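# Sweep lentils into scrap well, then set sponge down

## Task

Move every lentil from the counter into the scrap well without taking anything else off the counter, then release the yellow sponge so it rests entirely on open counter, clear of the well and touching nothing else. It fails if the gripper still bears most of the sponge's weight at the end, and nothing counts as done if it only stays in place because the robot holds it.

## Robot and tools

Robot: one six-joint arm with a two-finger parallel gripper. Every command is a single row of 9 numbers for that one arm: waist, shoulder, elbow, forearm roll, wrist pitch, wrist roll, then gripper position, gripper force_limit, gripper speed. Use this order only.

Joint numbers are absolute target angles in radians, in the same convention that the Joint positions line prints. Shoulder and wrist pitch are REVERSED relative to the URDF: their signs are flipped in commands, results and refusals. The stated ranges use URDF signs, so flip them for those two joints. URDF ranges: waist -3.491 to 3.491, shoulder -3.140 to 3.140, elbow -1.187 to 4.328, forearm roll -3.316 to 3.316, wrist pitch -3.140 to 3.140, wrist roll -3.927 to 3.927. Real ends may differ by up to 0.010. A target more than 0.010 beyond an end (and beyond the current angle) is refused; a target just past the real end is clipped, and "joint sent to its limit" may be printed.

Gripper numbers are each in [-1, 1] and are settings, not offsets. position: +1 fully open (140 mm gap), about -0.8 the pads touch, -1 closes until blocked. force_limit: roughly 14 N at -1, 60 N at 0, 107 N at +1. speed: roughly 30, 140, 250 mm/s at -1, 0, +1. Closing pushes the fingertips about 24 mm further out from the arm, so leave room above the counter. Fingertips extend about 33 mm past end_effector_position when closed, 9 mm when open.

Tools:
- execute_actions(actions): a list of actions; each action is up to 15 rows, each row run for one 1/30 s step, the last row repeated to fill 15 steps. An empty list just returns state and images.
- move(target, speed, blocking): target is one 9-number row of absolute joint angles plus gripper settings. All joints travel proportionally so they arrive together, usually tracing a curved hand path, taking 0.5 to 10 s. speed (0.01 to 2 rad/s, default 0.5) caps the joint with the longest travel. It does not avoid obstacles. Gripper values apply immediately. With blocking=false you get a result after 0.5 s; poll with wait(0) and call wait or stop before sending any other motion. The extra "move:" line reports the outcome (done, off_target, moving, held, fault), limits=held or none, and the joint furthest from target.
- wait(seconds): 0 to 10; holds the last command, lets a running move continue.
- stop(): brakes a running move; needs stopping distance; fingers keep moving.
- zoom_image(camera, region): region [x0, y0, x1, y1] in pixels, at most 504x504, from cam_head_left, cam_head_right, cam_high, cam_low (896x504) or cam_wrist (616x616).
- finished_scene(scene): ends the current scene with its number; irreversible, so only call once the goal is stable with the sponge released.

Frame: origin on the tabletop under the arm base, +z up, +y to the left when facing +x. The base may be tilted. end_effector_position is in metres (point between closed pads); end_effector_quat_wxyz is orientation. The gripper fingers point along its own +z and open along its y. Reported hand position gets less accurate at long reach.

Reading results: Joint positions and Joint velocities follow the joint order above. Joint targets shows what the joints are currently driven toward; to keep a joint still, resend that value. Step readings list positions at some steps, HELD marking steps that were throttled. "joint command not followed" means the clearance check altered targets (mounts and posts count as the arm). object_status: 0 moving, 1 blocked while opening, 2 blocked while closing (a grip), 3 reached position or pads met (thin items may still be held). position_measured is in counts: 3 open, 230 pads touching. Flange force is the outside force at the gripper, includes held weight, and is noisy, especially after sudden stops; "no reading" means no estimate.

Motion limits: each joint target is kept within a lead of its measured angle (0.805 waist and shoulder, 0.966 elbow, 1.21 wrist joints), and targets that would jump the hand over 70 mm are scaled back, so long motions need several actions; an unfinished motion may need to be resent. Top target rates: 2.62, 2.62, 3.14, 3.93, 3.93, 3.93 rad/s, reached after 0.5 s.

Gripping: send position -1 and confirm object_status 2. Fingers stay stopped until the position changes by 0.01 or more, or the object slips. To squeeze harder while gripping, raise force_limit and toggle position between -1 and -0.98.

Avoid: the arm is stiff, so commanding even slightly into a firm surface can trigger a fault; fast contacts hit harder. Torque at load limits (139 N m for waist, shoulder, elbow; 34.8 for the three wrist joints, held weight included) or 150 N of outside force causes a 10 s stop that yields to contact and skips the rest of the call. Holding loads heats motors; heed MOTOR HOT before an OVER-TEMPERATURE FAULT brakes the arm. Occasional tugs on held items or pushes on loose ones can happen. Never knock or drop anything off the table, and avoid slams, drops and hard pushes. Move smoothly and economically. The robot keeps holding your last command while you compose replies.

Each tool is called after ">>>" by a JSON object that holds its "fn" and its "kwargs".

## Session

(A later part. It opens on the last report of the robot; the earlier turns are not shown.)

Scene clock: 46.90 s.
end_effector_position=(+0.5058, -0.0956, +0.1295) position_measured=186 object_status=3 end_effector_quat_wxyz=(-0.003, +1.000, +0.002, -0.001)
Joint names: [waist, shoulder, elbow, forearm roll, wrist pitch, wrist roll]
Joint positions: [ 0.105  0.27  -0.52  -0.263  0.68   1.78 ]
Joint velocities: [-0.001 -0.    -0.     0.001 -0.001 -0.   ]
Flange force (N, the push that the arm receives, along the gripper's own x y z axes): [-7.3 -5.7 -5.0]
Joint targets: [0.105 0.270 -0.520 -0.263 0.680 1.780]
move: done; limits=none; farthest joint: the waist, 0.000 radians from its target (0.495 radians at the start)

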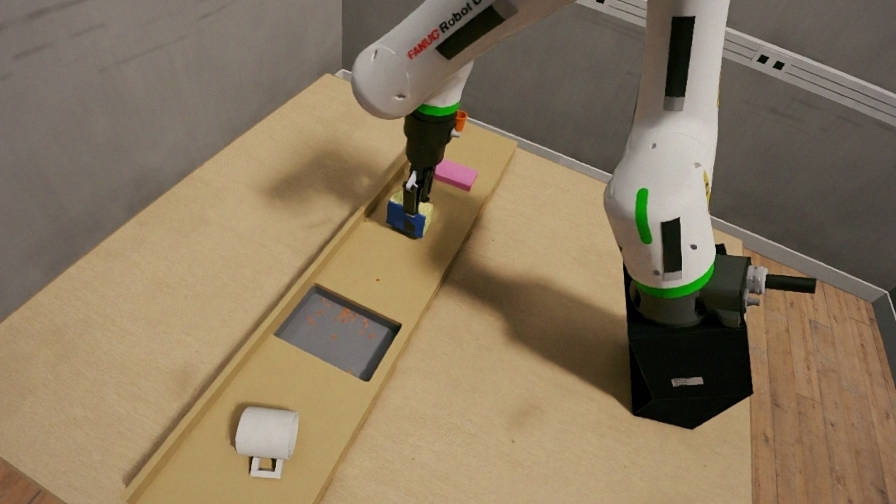

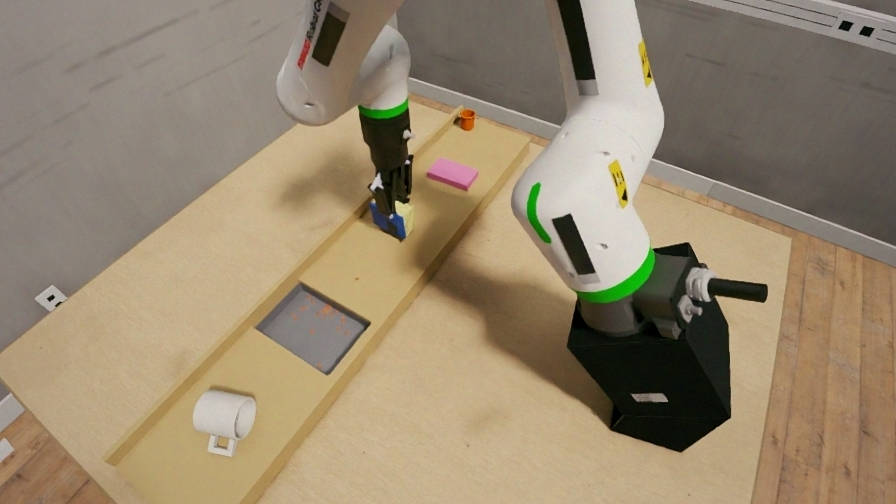

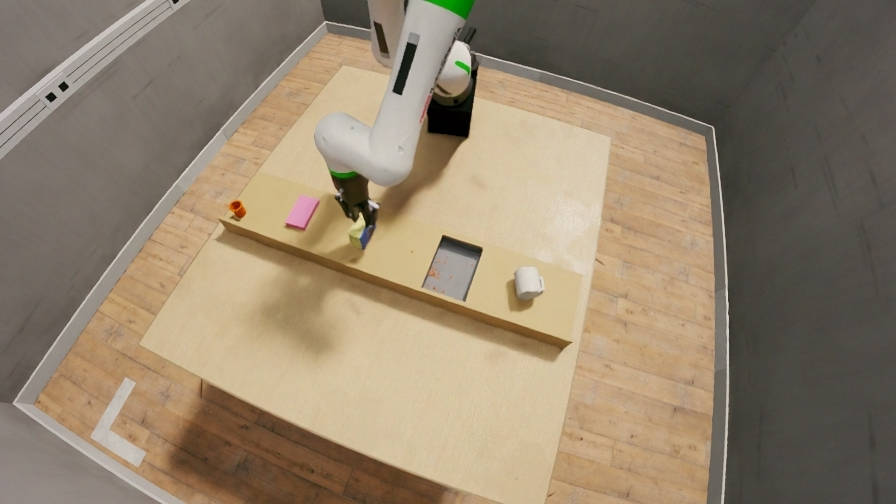

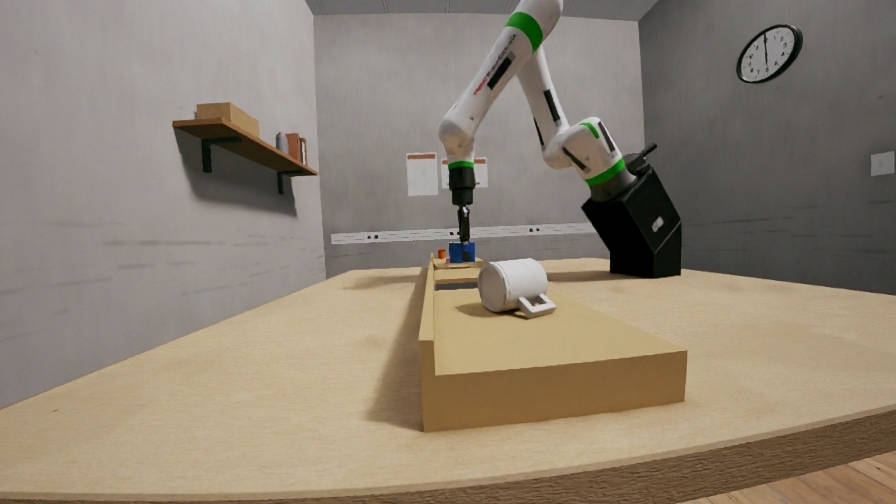

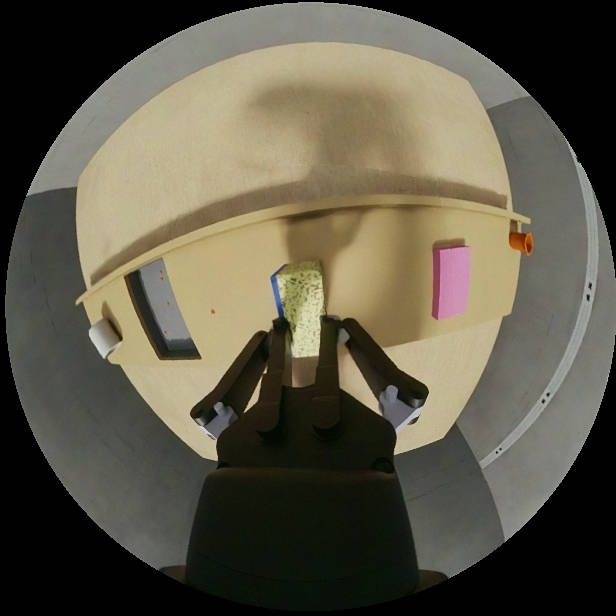

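One left; use lane A poses lowered 5 mm.

>>> {"fn": "move", "kwargs": {"target": [0.36,0.346,-0.7258,0,0.516,1.371,-0.45,-1,-0.7], "speed": 0.35}}

>>> {"fn": "move", "kwargs": {"target": [0.611,0.369,-0.7874,0.32,0.515,0.9,-0.45,-1,-0.7], "speed": 0.35}}

>>> {"fn": "move", "kwargs": {"target": [0.8705,0.342,-0.8188,0.6,0.568,0.44,-0.45,-1,-0.7], "speed": 0.35}}

>>> {"fn": "move", "kwargs": {"target": [0.6,0.45,-0.62,0.2,0.75,1.0,-0.45,-1,-0.7], "speed": 0.6}}

>>> {"fn": "move", "kwargs": {"target": [0.105,0.27,-0.52,-0.263,0.68,1.78,-0.45,-1,-0.7], "speed": 0.7}}

Scene clock: 48.83 s.
end_effector_position=(+0.4767, -0.0356, +0.1046) position_measured=186 object_status=3 end_effector_quat_wxyz=(+0.000, +1.000, +0.001, -0.001)
Joint names: [waist, shoulder, elbow, forearm roll, wrist pitch, wrist roll]
Joint positions: [ 0.36   0.346 -0.726 -0.     0.516  1.371]
Joint velocities: [0.    0.001 0.    0.    0.001 0.   ]
Flange force (N, the push that the arm receives, along the gripper's own x y z axes): no reading
Joint targets: [0.360 0.346 -0.726 -0.000 0.516 1.371]
move: done; limits=none; farthest joint: the waist, 0.000 radians from its target (0.255 radians at the start)

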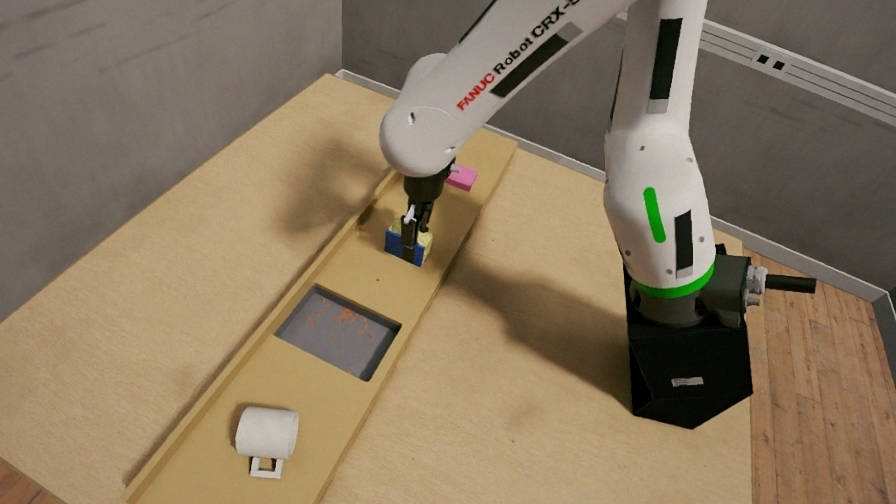

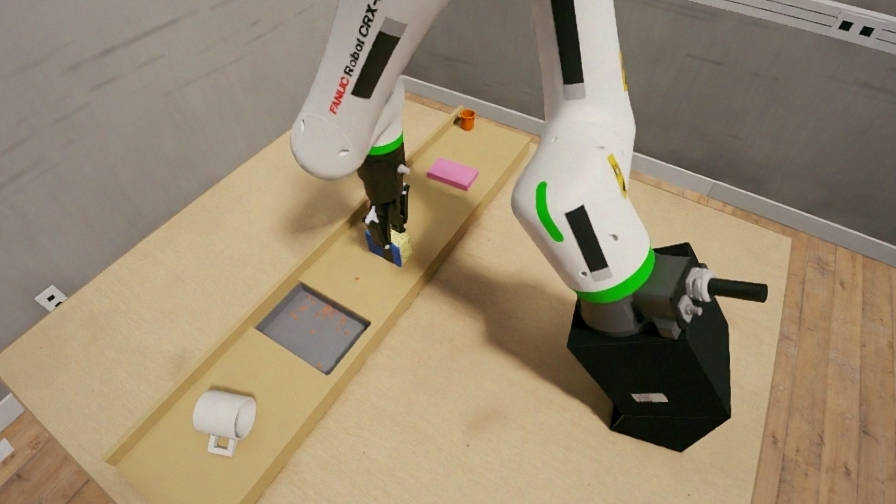

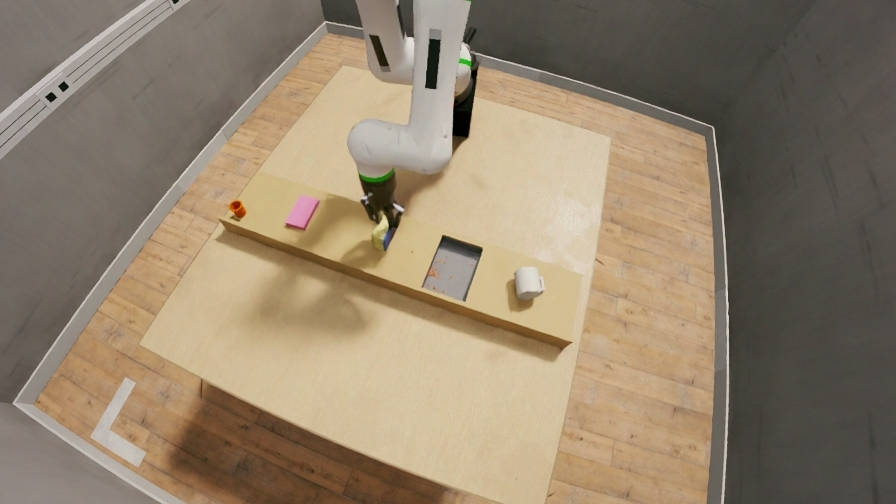

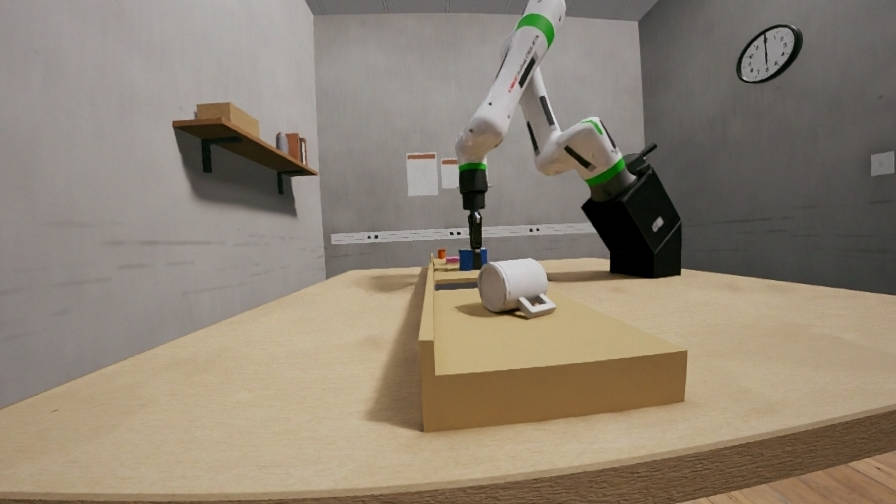

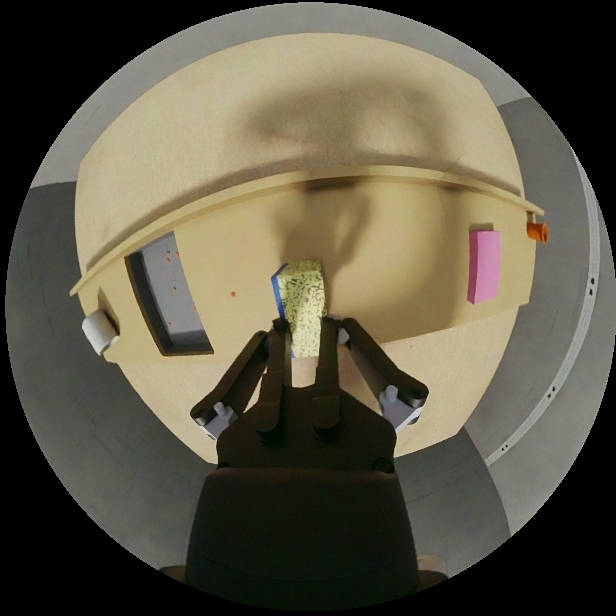

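Scene clock: 50.53 s.
end_effector_position=(+0.4913, +0.0445, +0.1043) position_measured=186 object_status=3 end_effector_quat_wxyz=(+0.000, +1.000, +0.004, -0.001)
Joint names: [waist, shoulder, elbow, forearm roll, wrist pitch, wrist roll]
Joint positions: [ 0.611  0.369 -0.787  0.32   0.515  0.9  ]
Joint velocities: [-0.    -0.001 -0.     0.001 -0.001  0.   ]
Flange force (N, the push that the arm receives, along the gripper's own x y z axes): [-4.1 6.7 -4.5]
Joint targets: [0.611 0.369 -0.787 0.320 0.515 0.900]
move: done; limits=none; farthest joint: the waist, 0.000 radians from its target (0.251 radians at the start)

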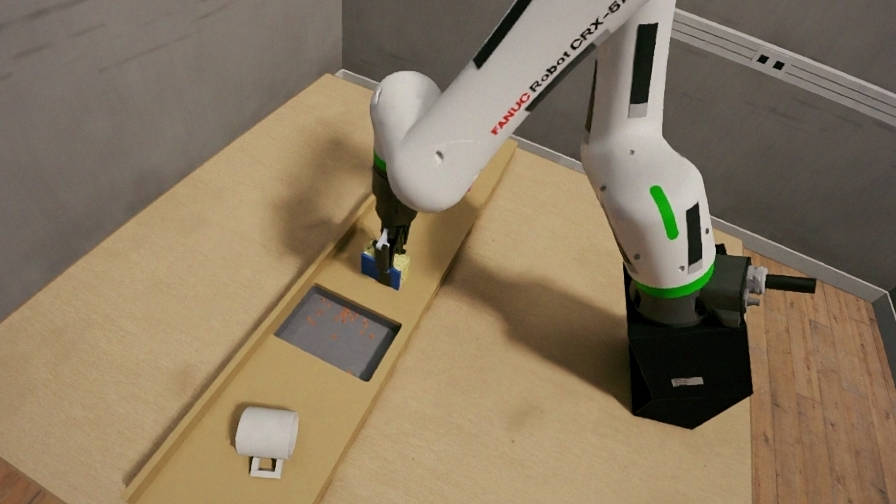

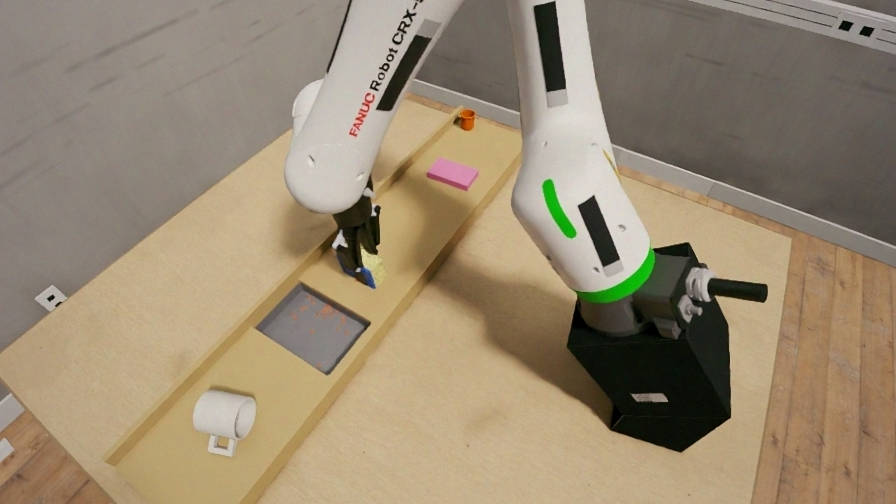

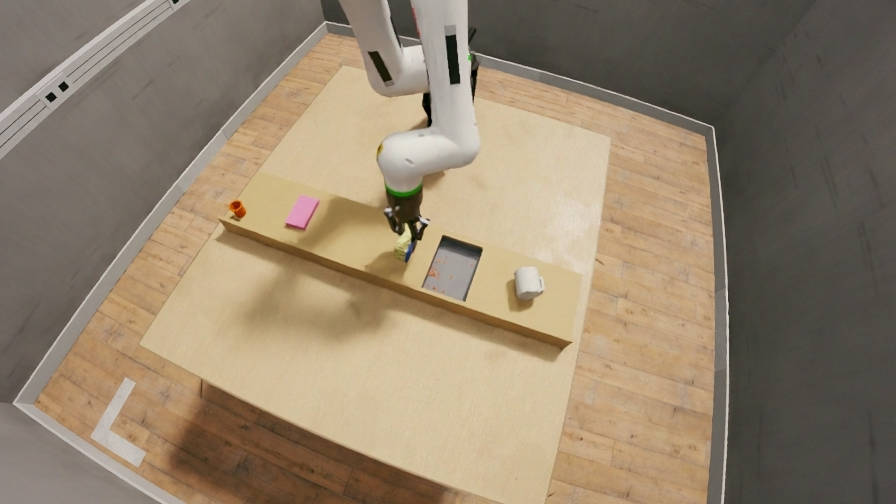

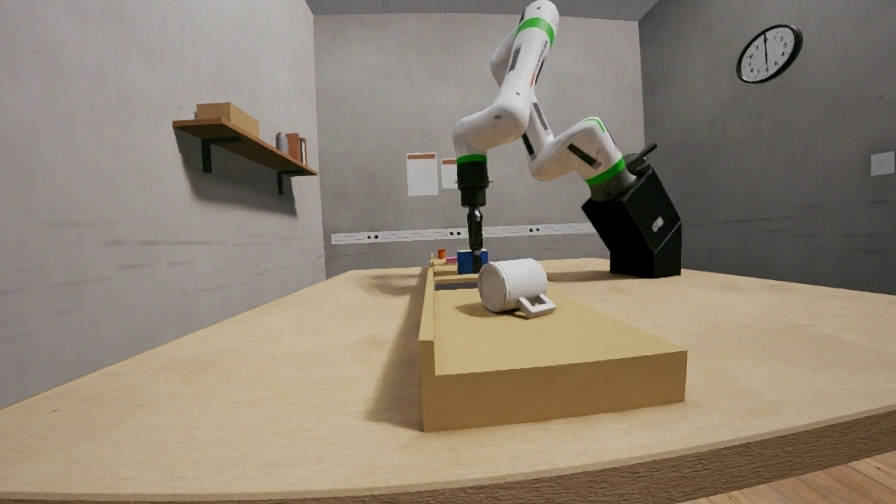

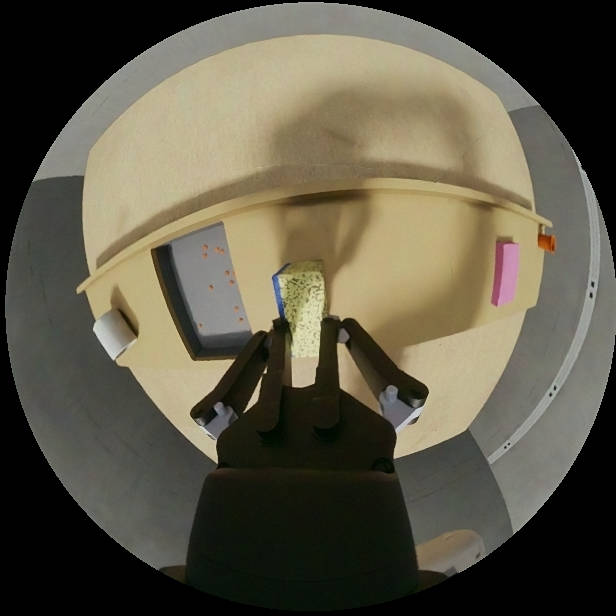

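Scene clock: 52.20 s.
end_effector_position=(+0.4856, +0.1426, +0.1044) position_measured=186 object_status=3 end_effector_quat_wxyz=(-0.000, +1.000, +0.003, -0.001)
Joint names: [waist, shoulder, elbow, forearm roll, wrist pitch, wrist roll]
Joint positions: [ 0.87   0.342 -0.819  0.6    0.568  0.44 ]
Joint velocities: [0.    0.    0.    0.001 0.001 0.001]
Flange force (N, the push that the arm receives, along the gripper's own x y z axes): [-2.8 4.9 -3.1]
Joint targets: [0.871 0.342 -0.819 0.600 0.568 0.440]
move: done; limits=none; farthest joint: the waist, 0.000 radians from its target (0.260 radians at the start)

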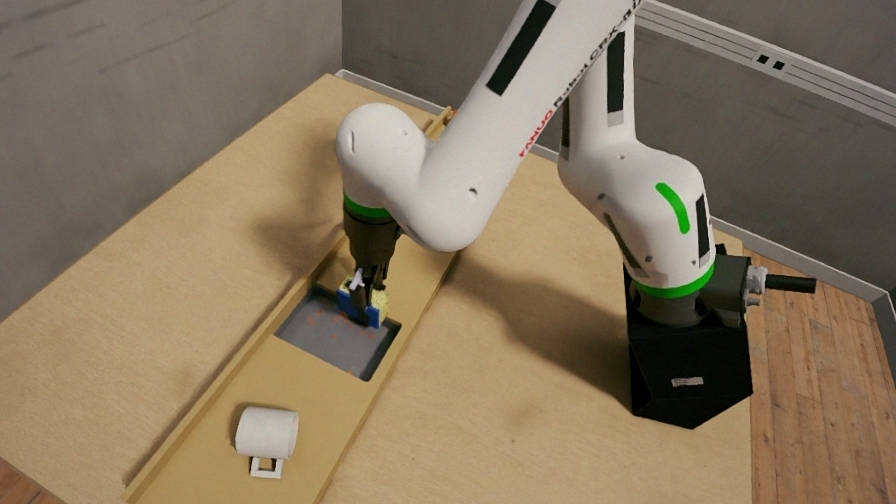

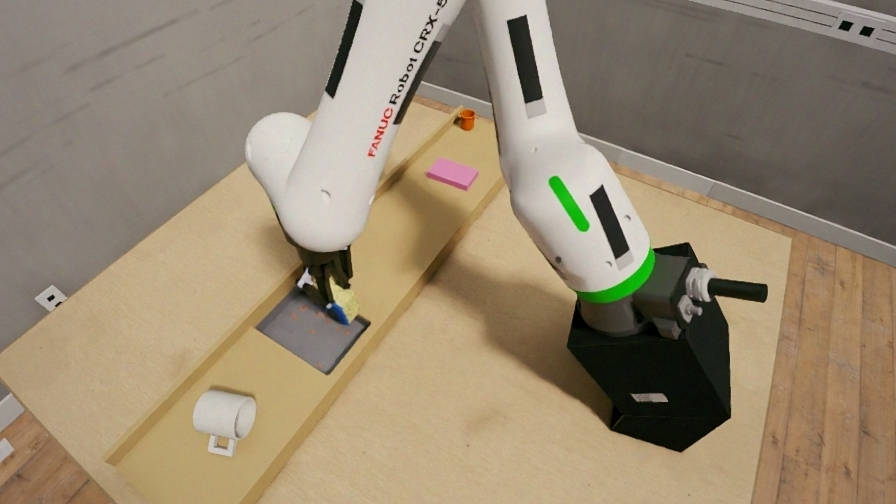

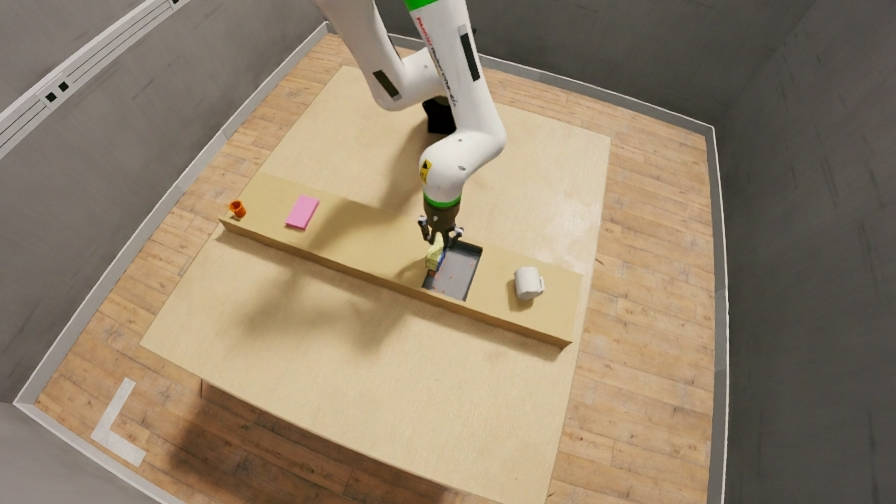

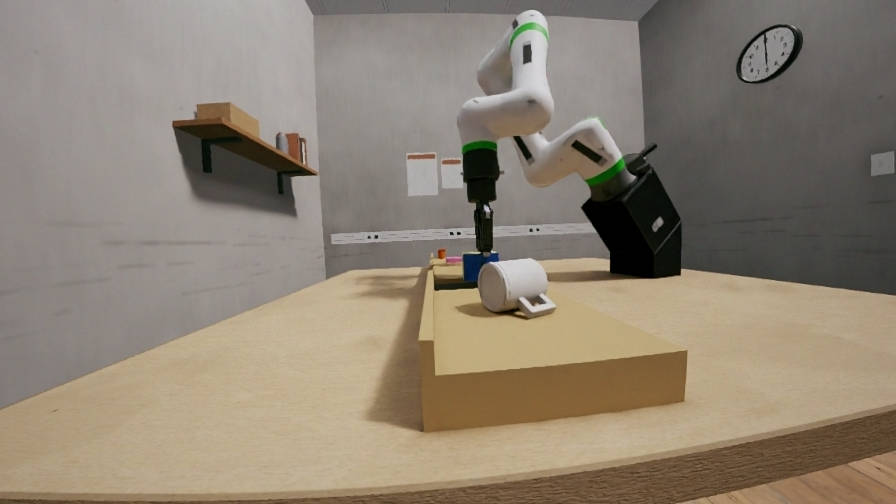

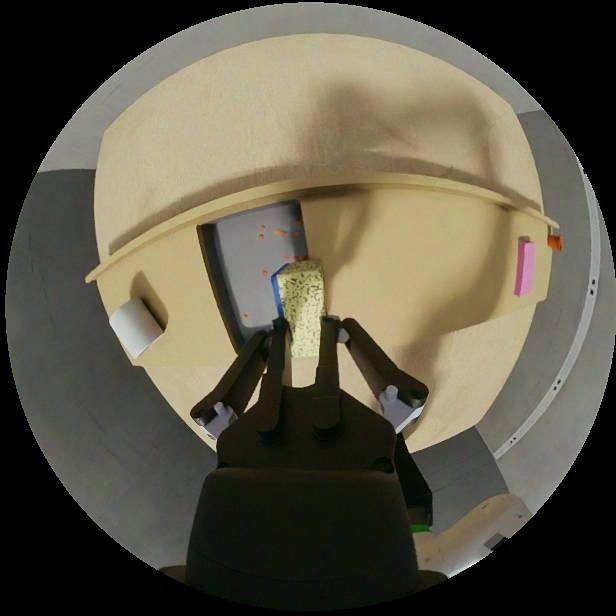

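Scene clock: 53.53 s.
end_effector_position=(+0.5301, +0.0471, +0.1712) position_measured=186 object_status=3 end_effector_quat_wxyz=(-0.006, +1.000, -0.017, -0.003)
Joint names: [waist, shoulder, elbow, forearm roll, wrist pitch, wrist roll]
Joint positions: [ 0.6   0.45 -0.62  0.2   0.75  1.  ]
Joint velocities: [-0.001 -0.     0.    -0.001 -0.     0.   ]
Flange force (N, the push that the arm receives, along the gripper's own x y z axes): [-5.9 -0.7 -1.9]
Joint targets: [0.600 0.450 -0.620 0.200 0.750 1.000]
move: done; limits=none; farthest joint: the waist, 0.000 radians from its target (0.270 radians at the start)

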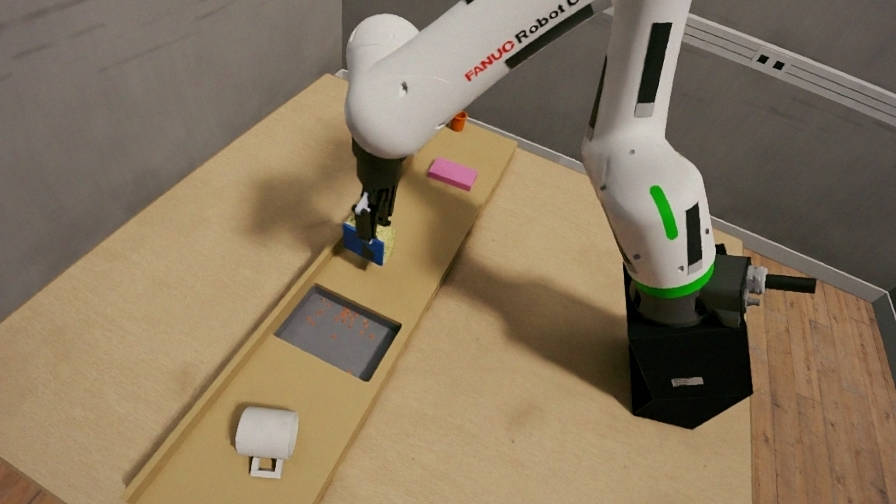

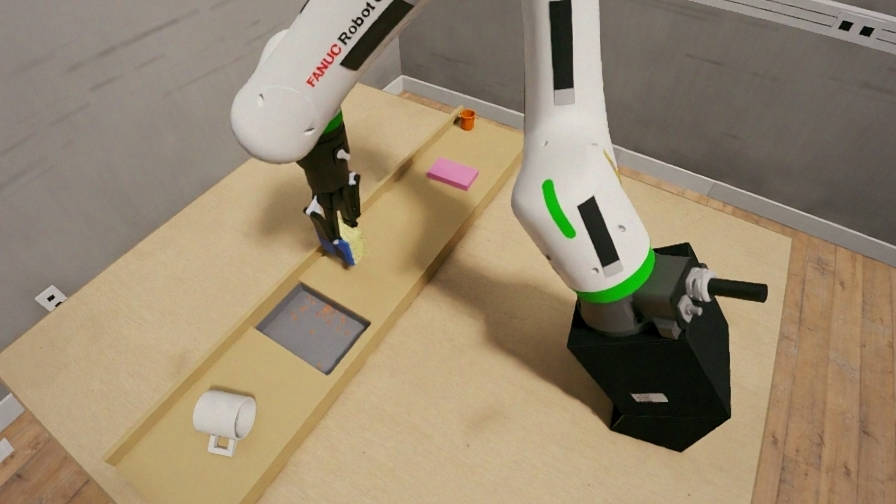

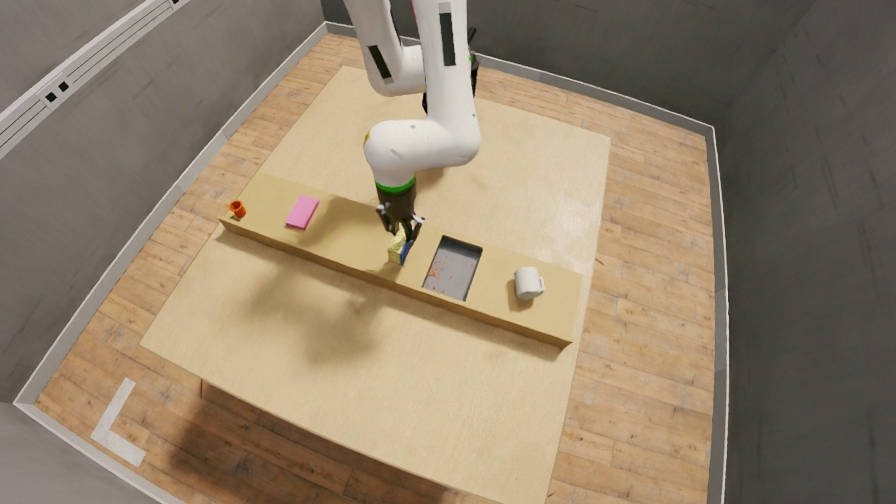

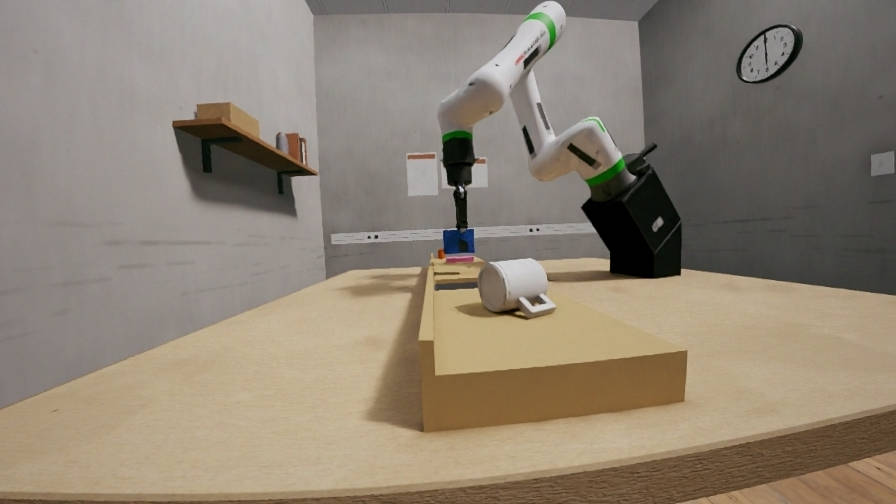

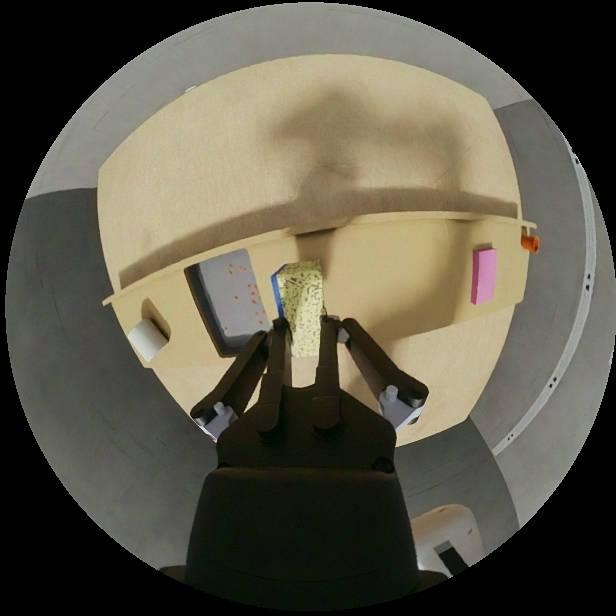

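Scene clock: 55.07 s.
end_effector_position=(+0.5058, -0.0956, +0.1295) position_measured=186 object_status=3 end_effector_quat_wxyz=(-0.003, +1.000, +0.002, -0.001)
Joint names: [waist, shoulder, elbow, forearm roll, wrist pitch, wrist roll]
Joint positions: [ 0.105  0.27  -0.52  -0.263  0.68   1.78 ]
Joint velocities: [-0.     0.     0.    -0.     0.     0.001]
Flange force (N, the push that the arm receives, along the gripper's own x y z axes): [-7.5 -3.4 -5.0]
Joint targets: [0.105 0.270 -0.520 -0.263 0.680 1.780]
move: done; limits=none; farthest joint: the waist, 0.000 radians from its target (0.495 radians at the start)

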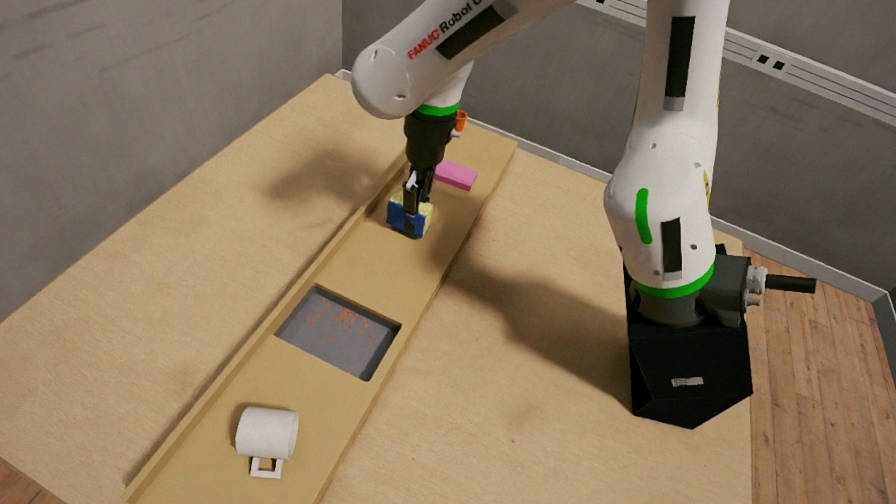

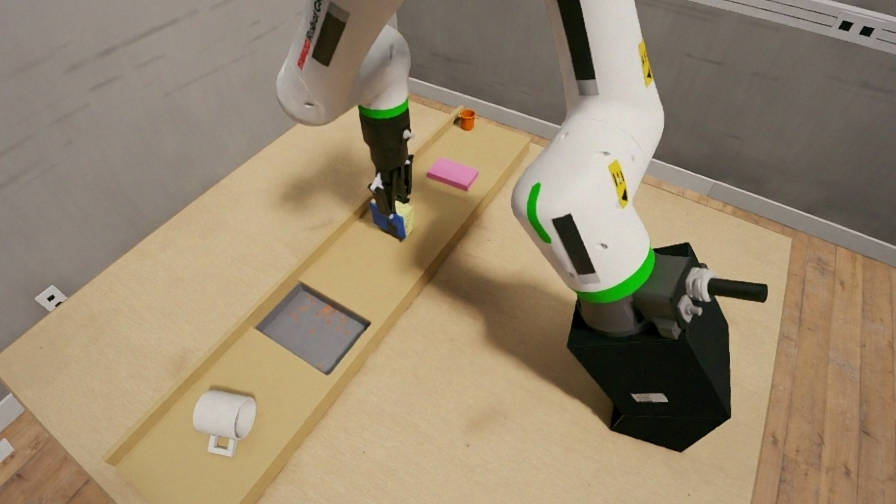

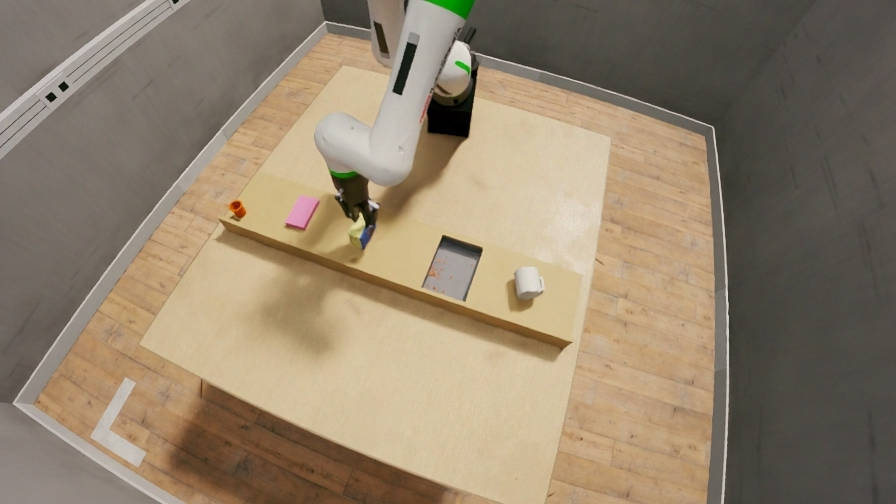

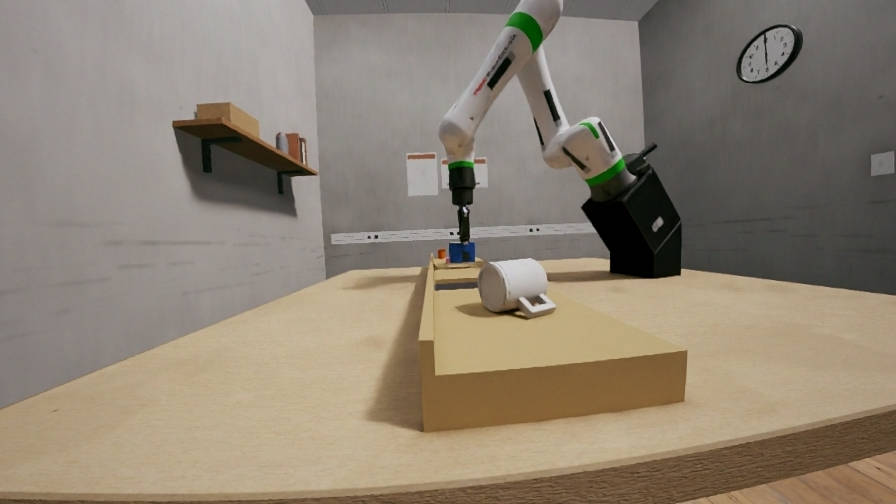

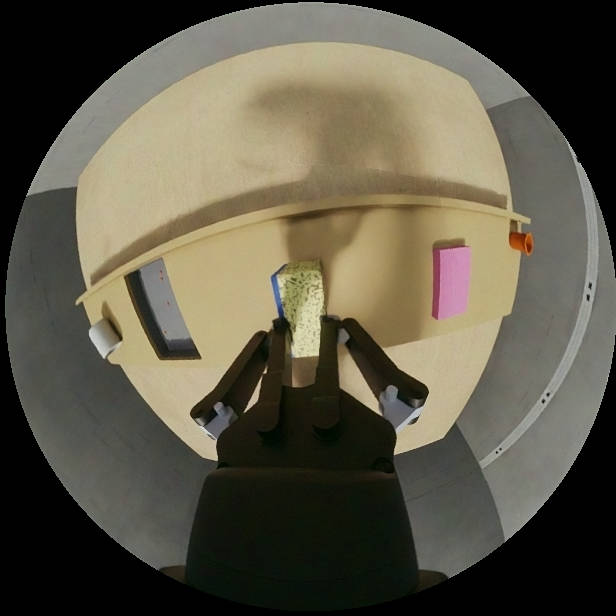

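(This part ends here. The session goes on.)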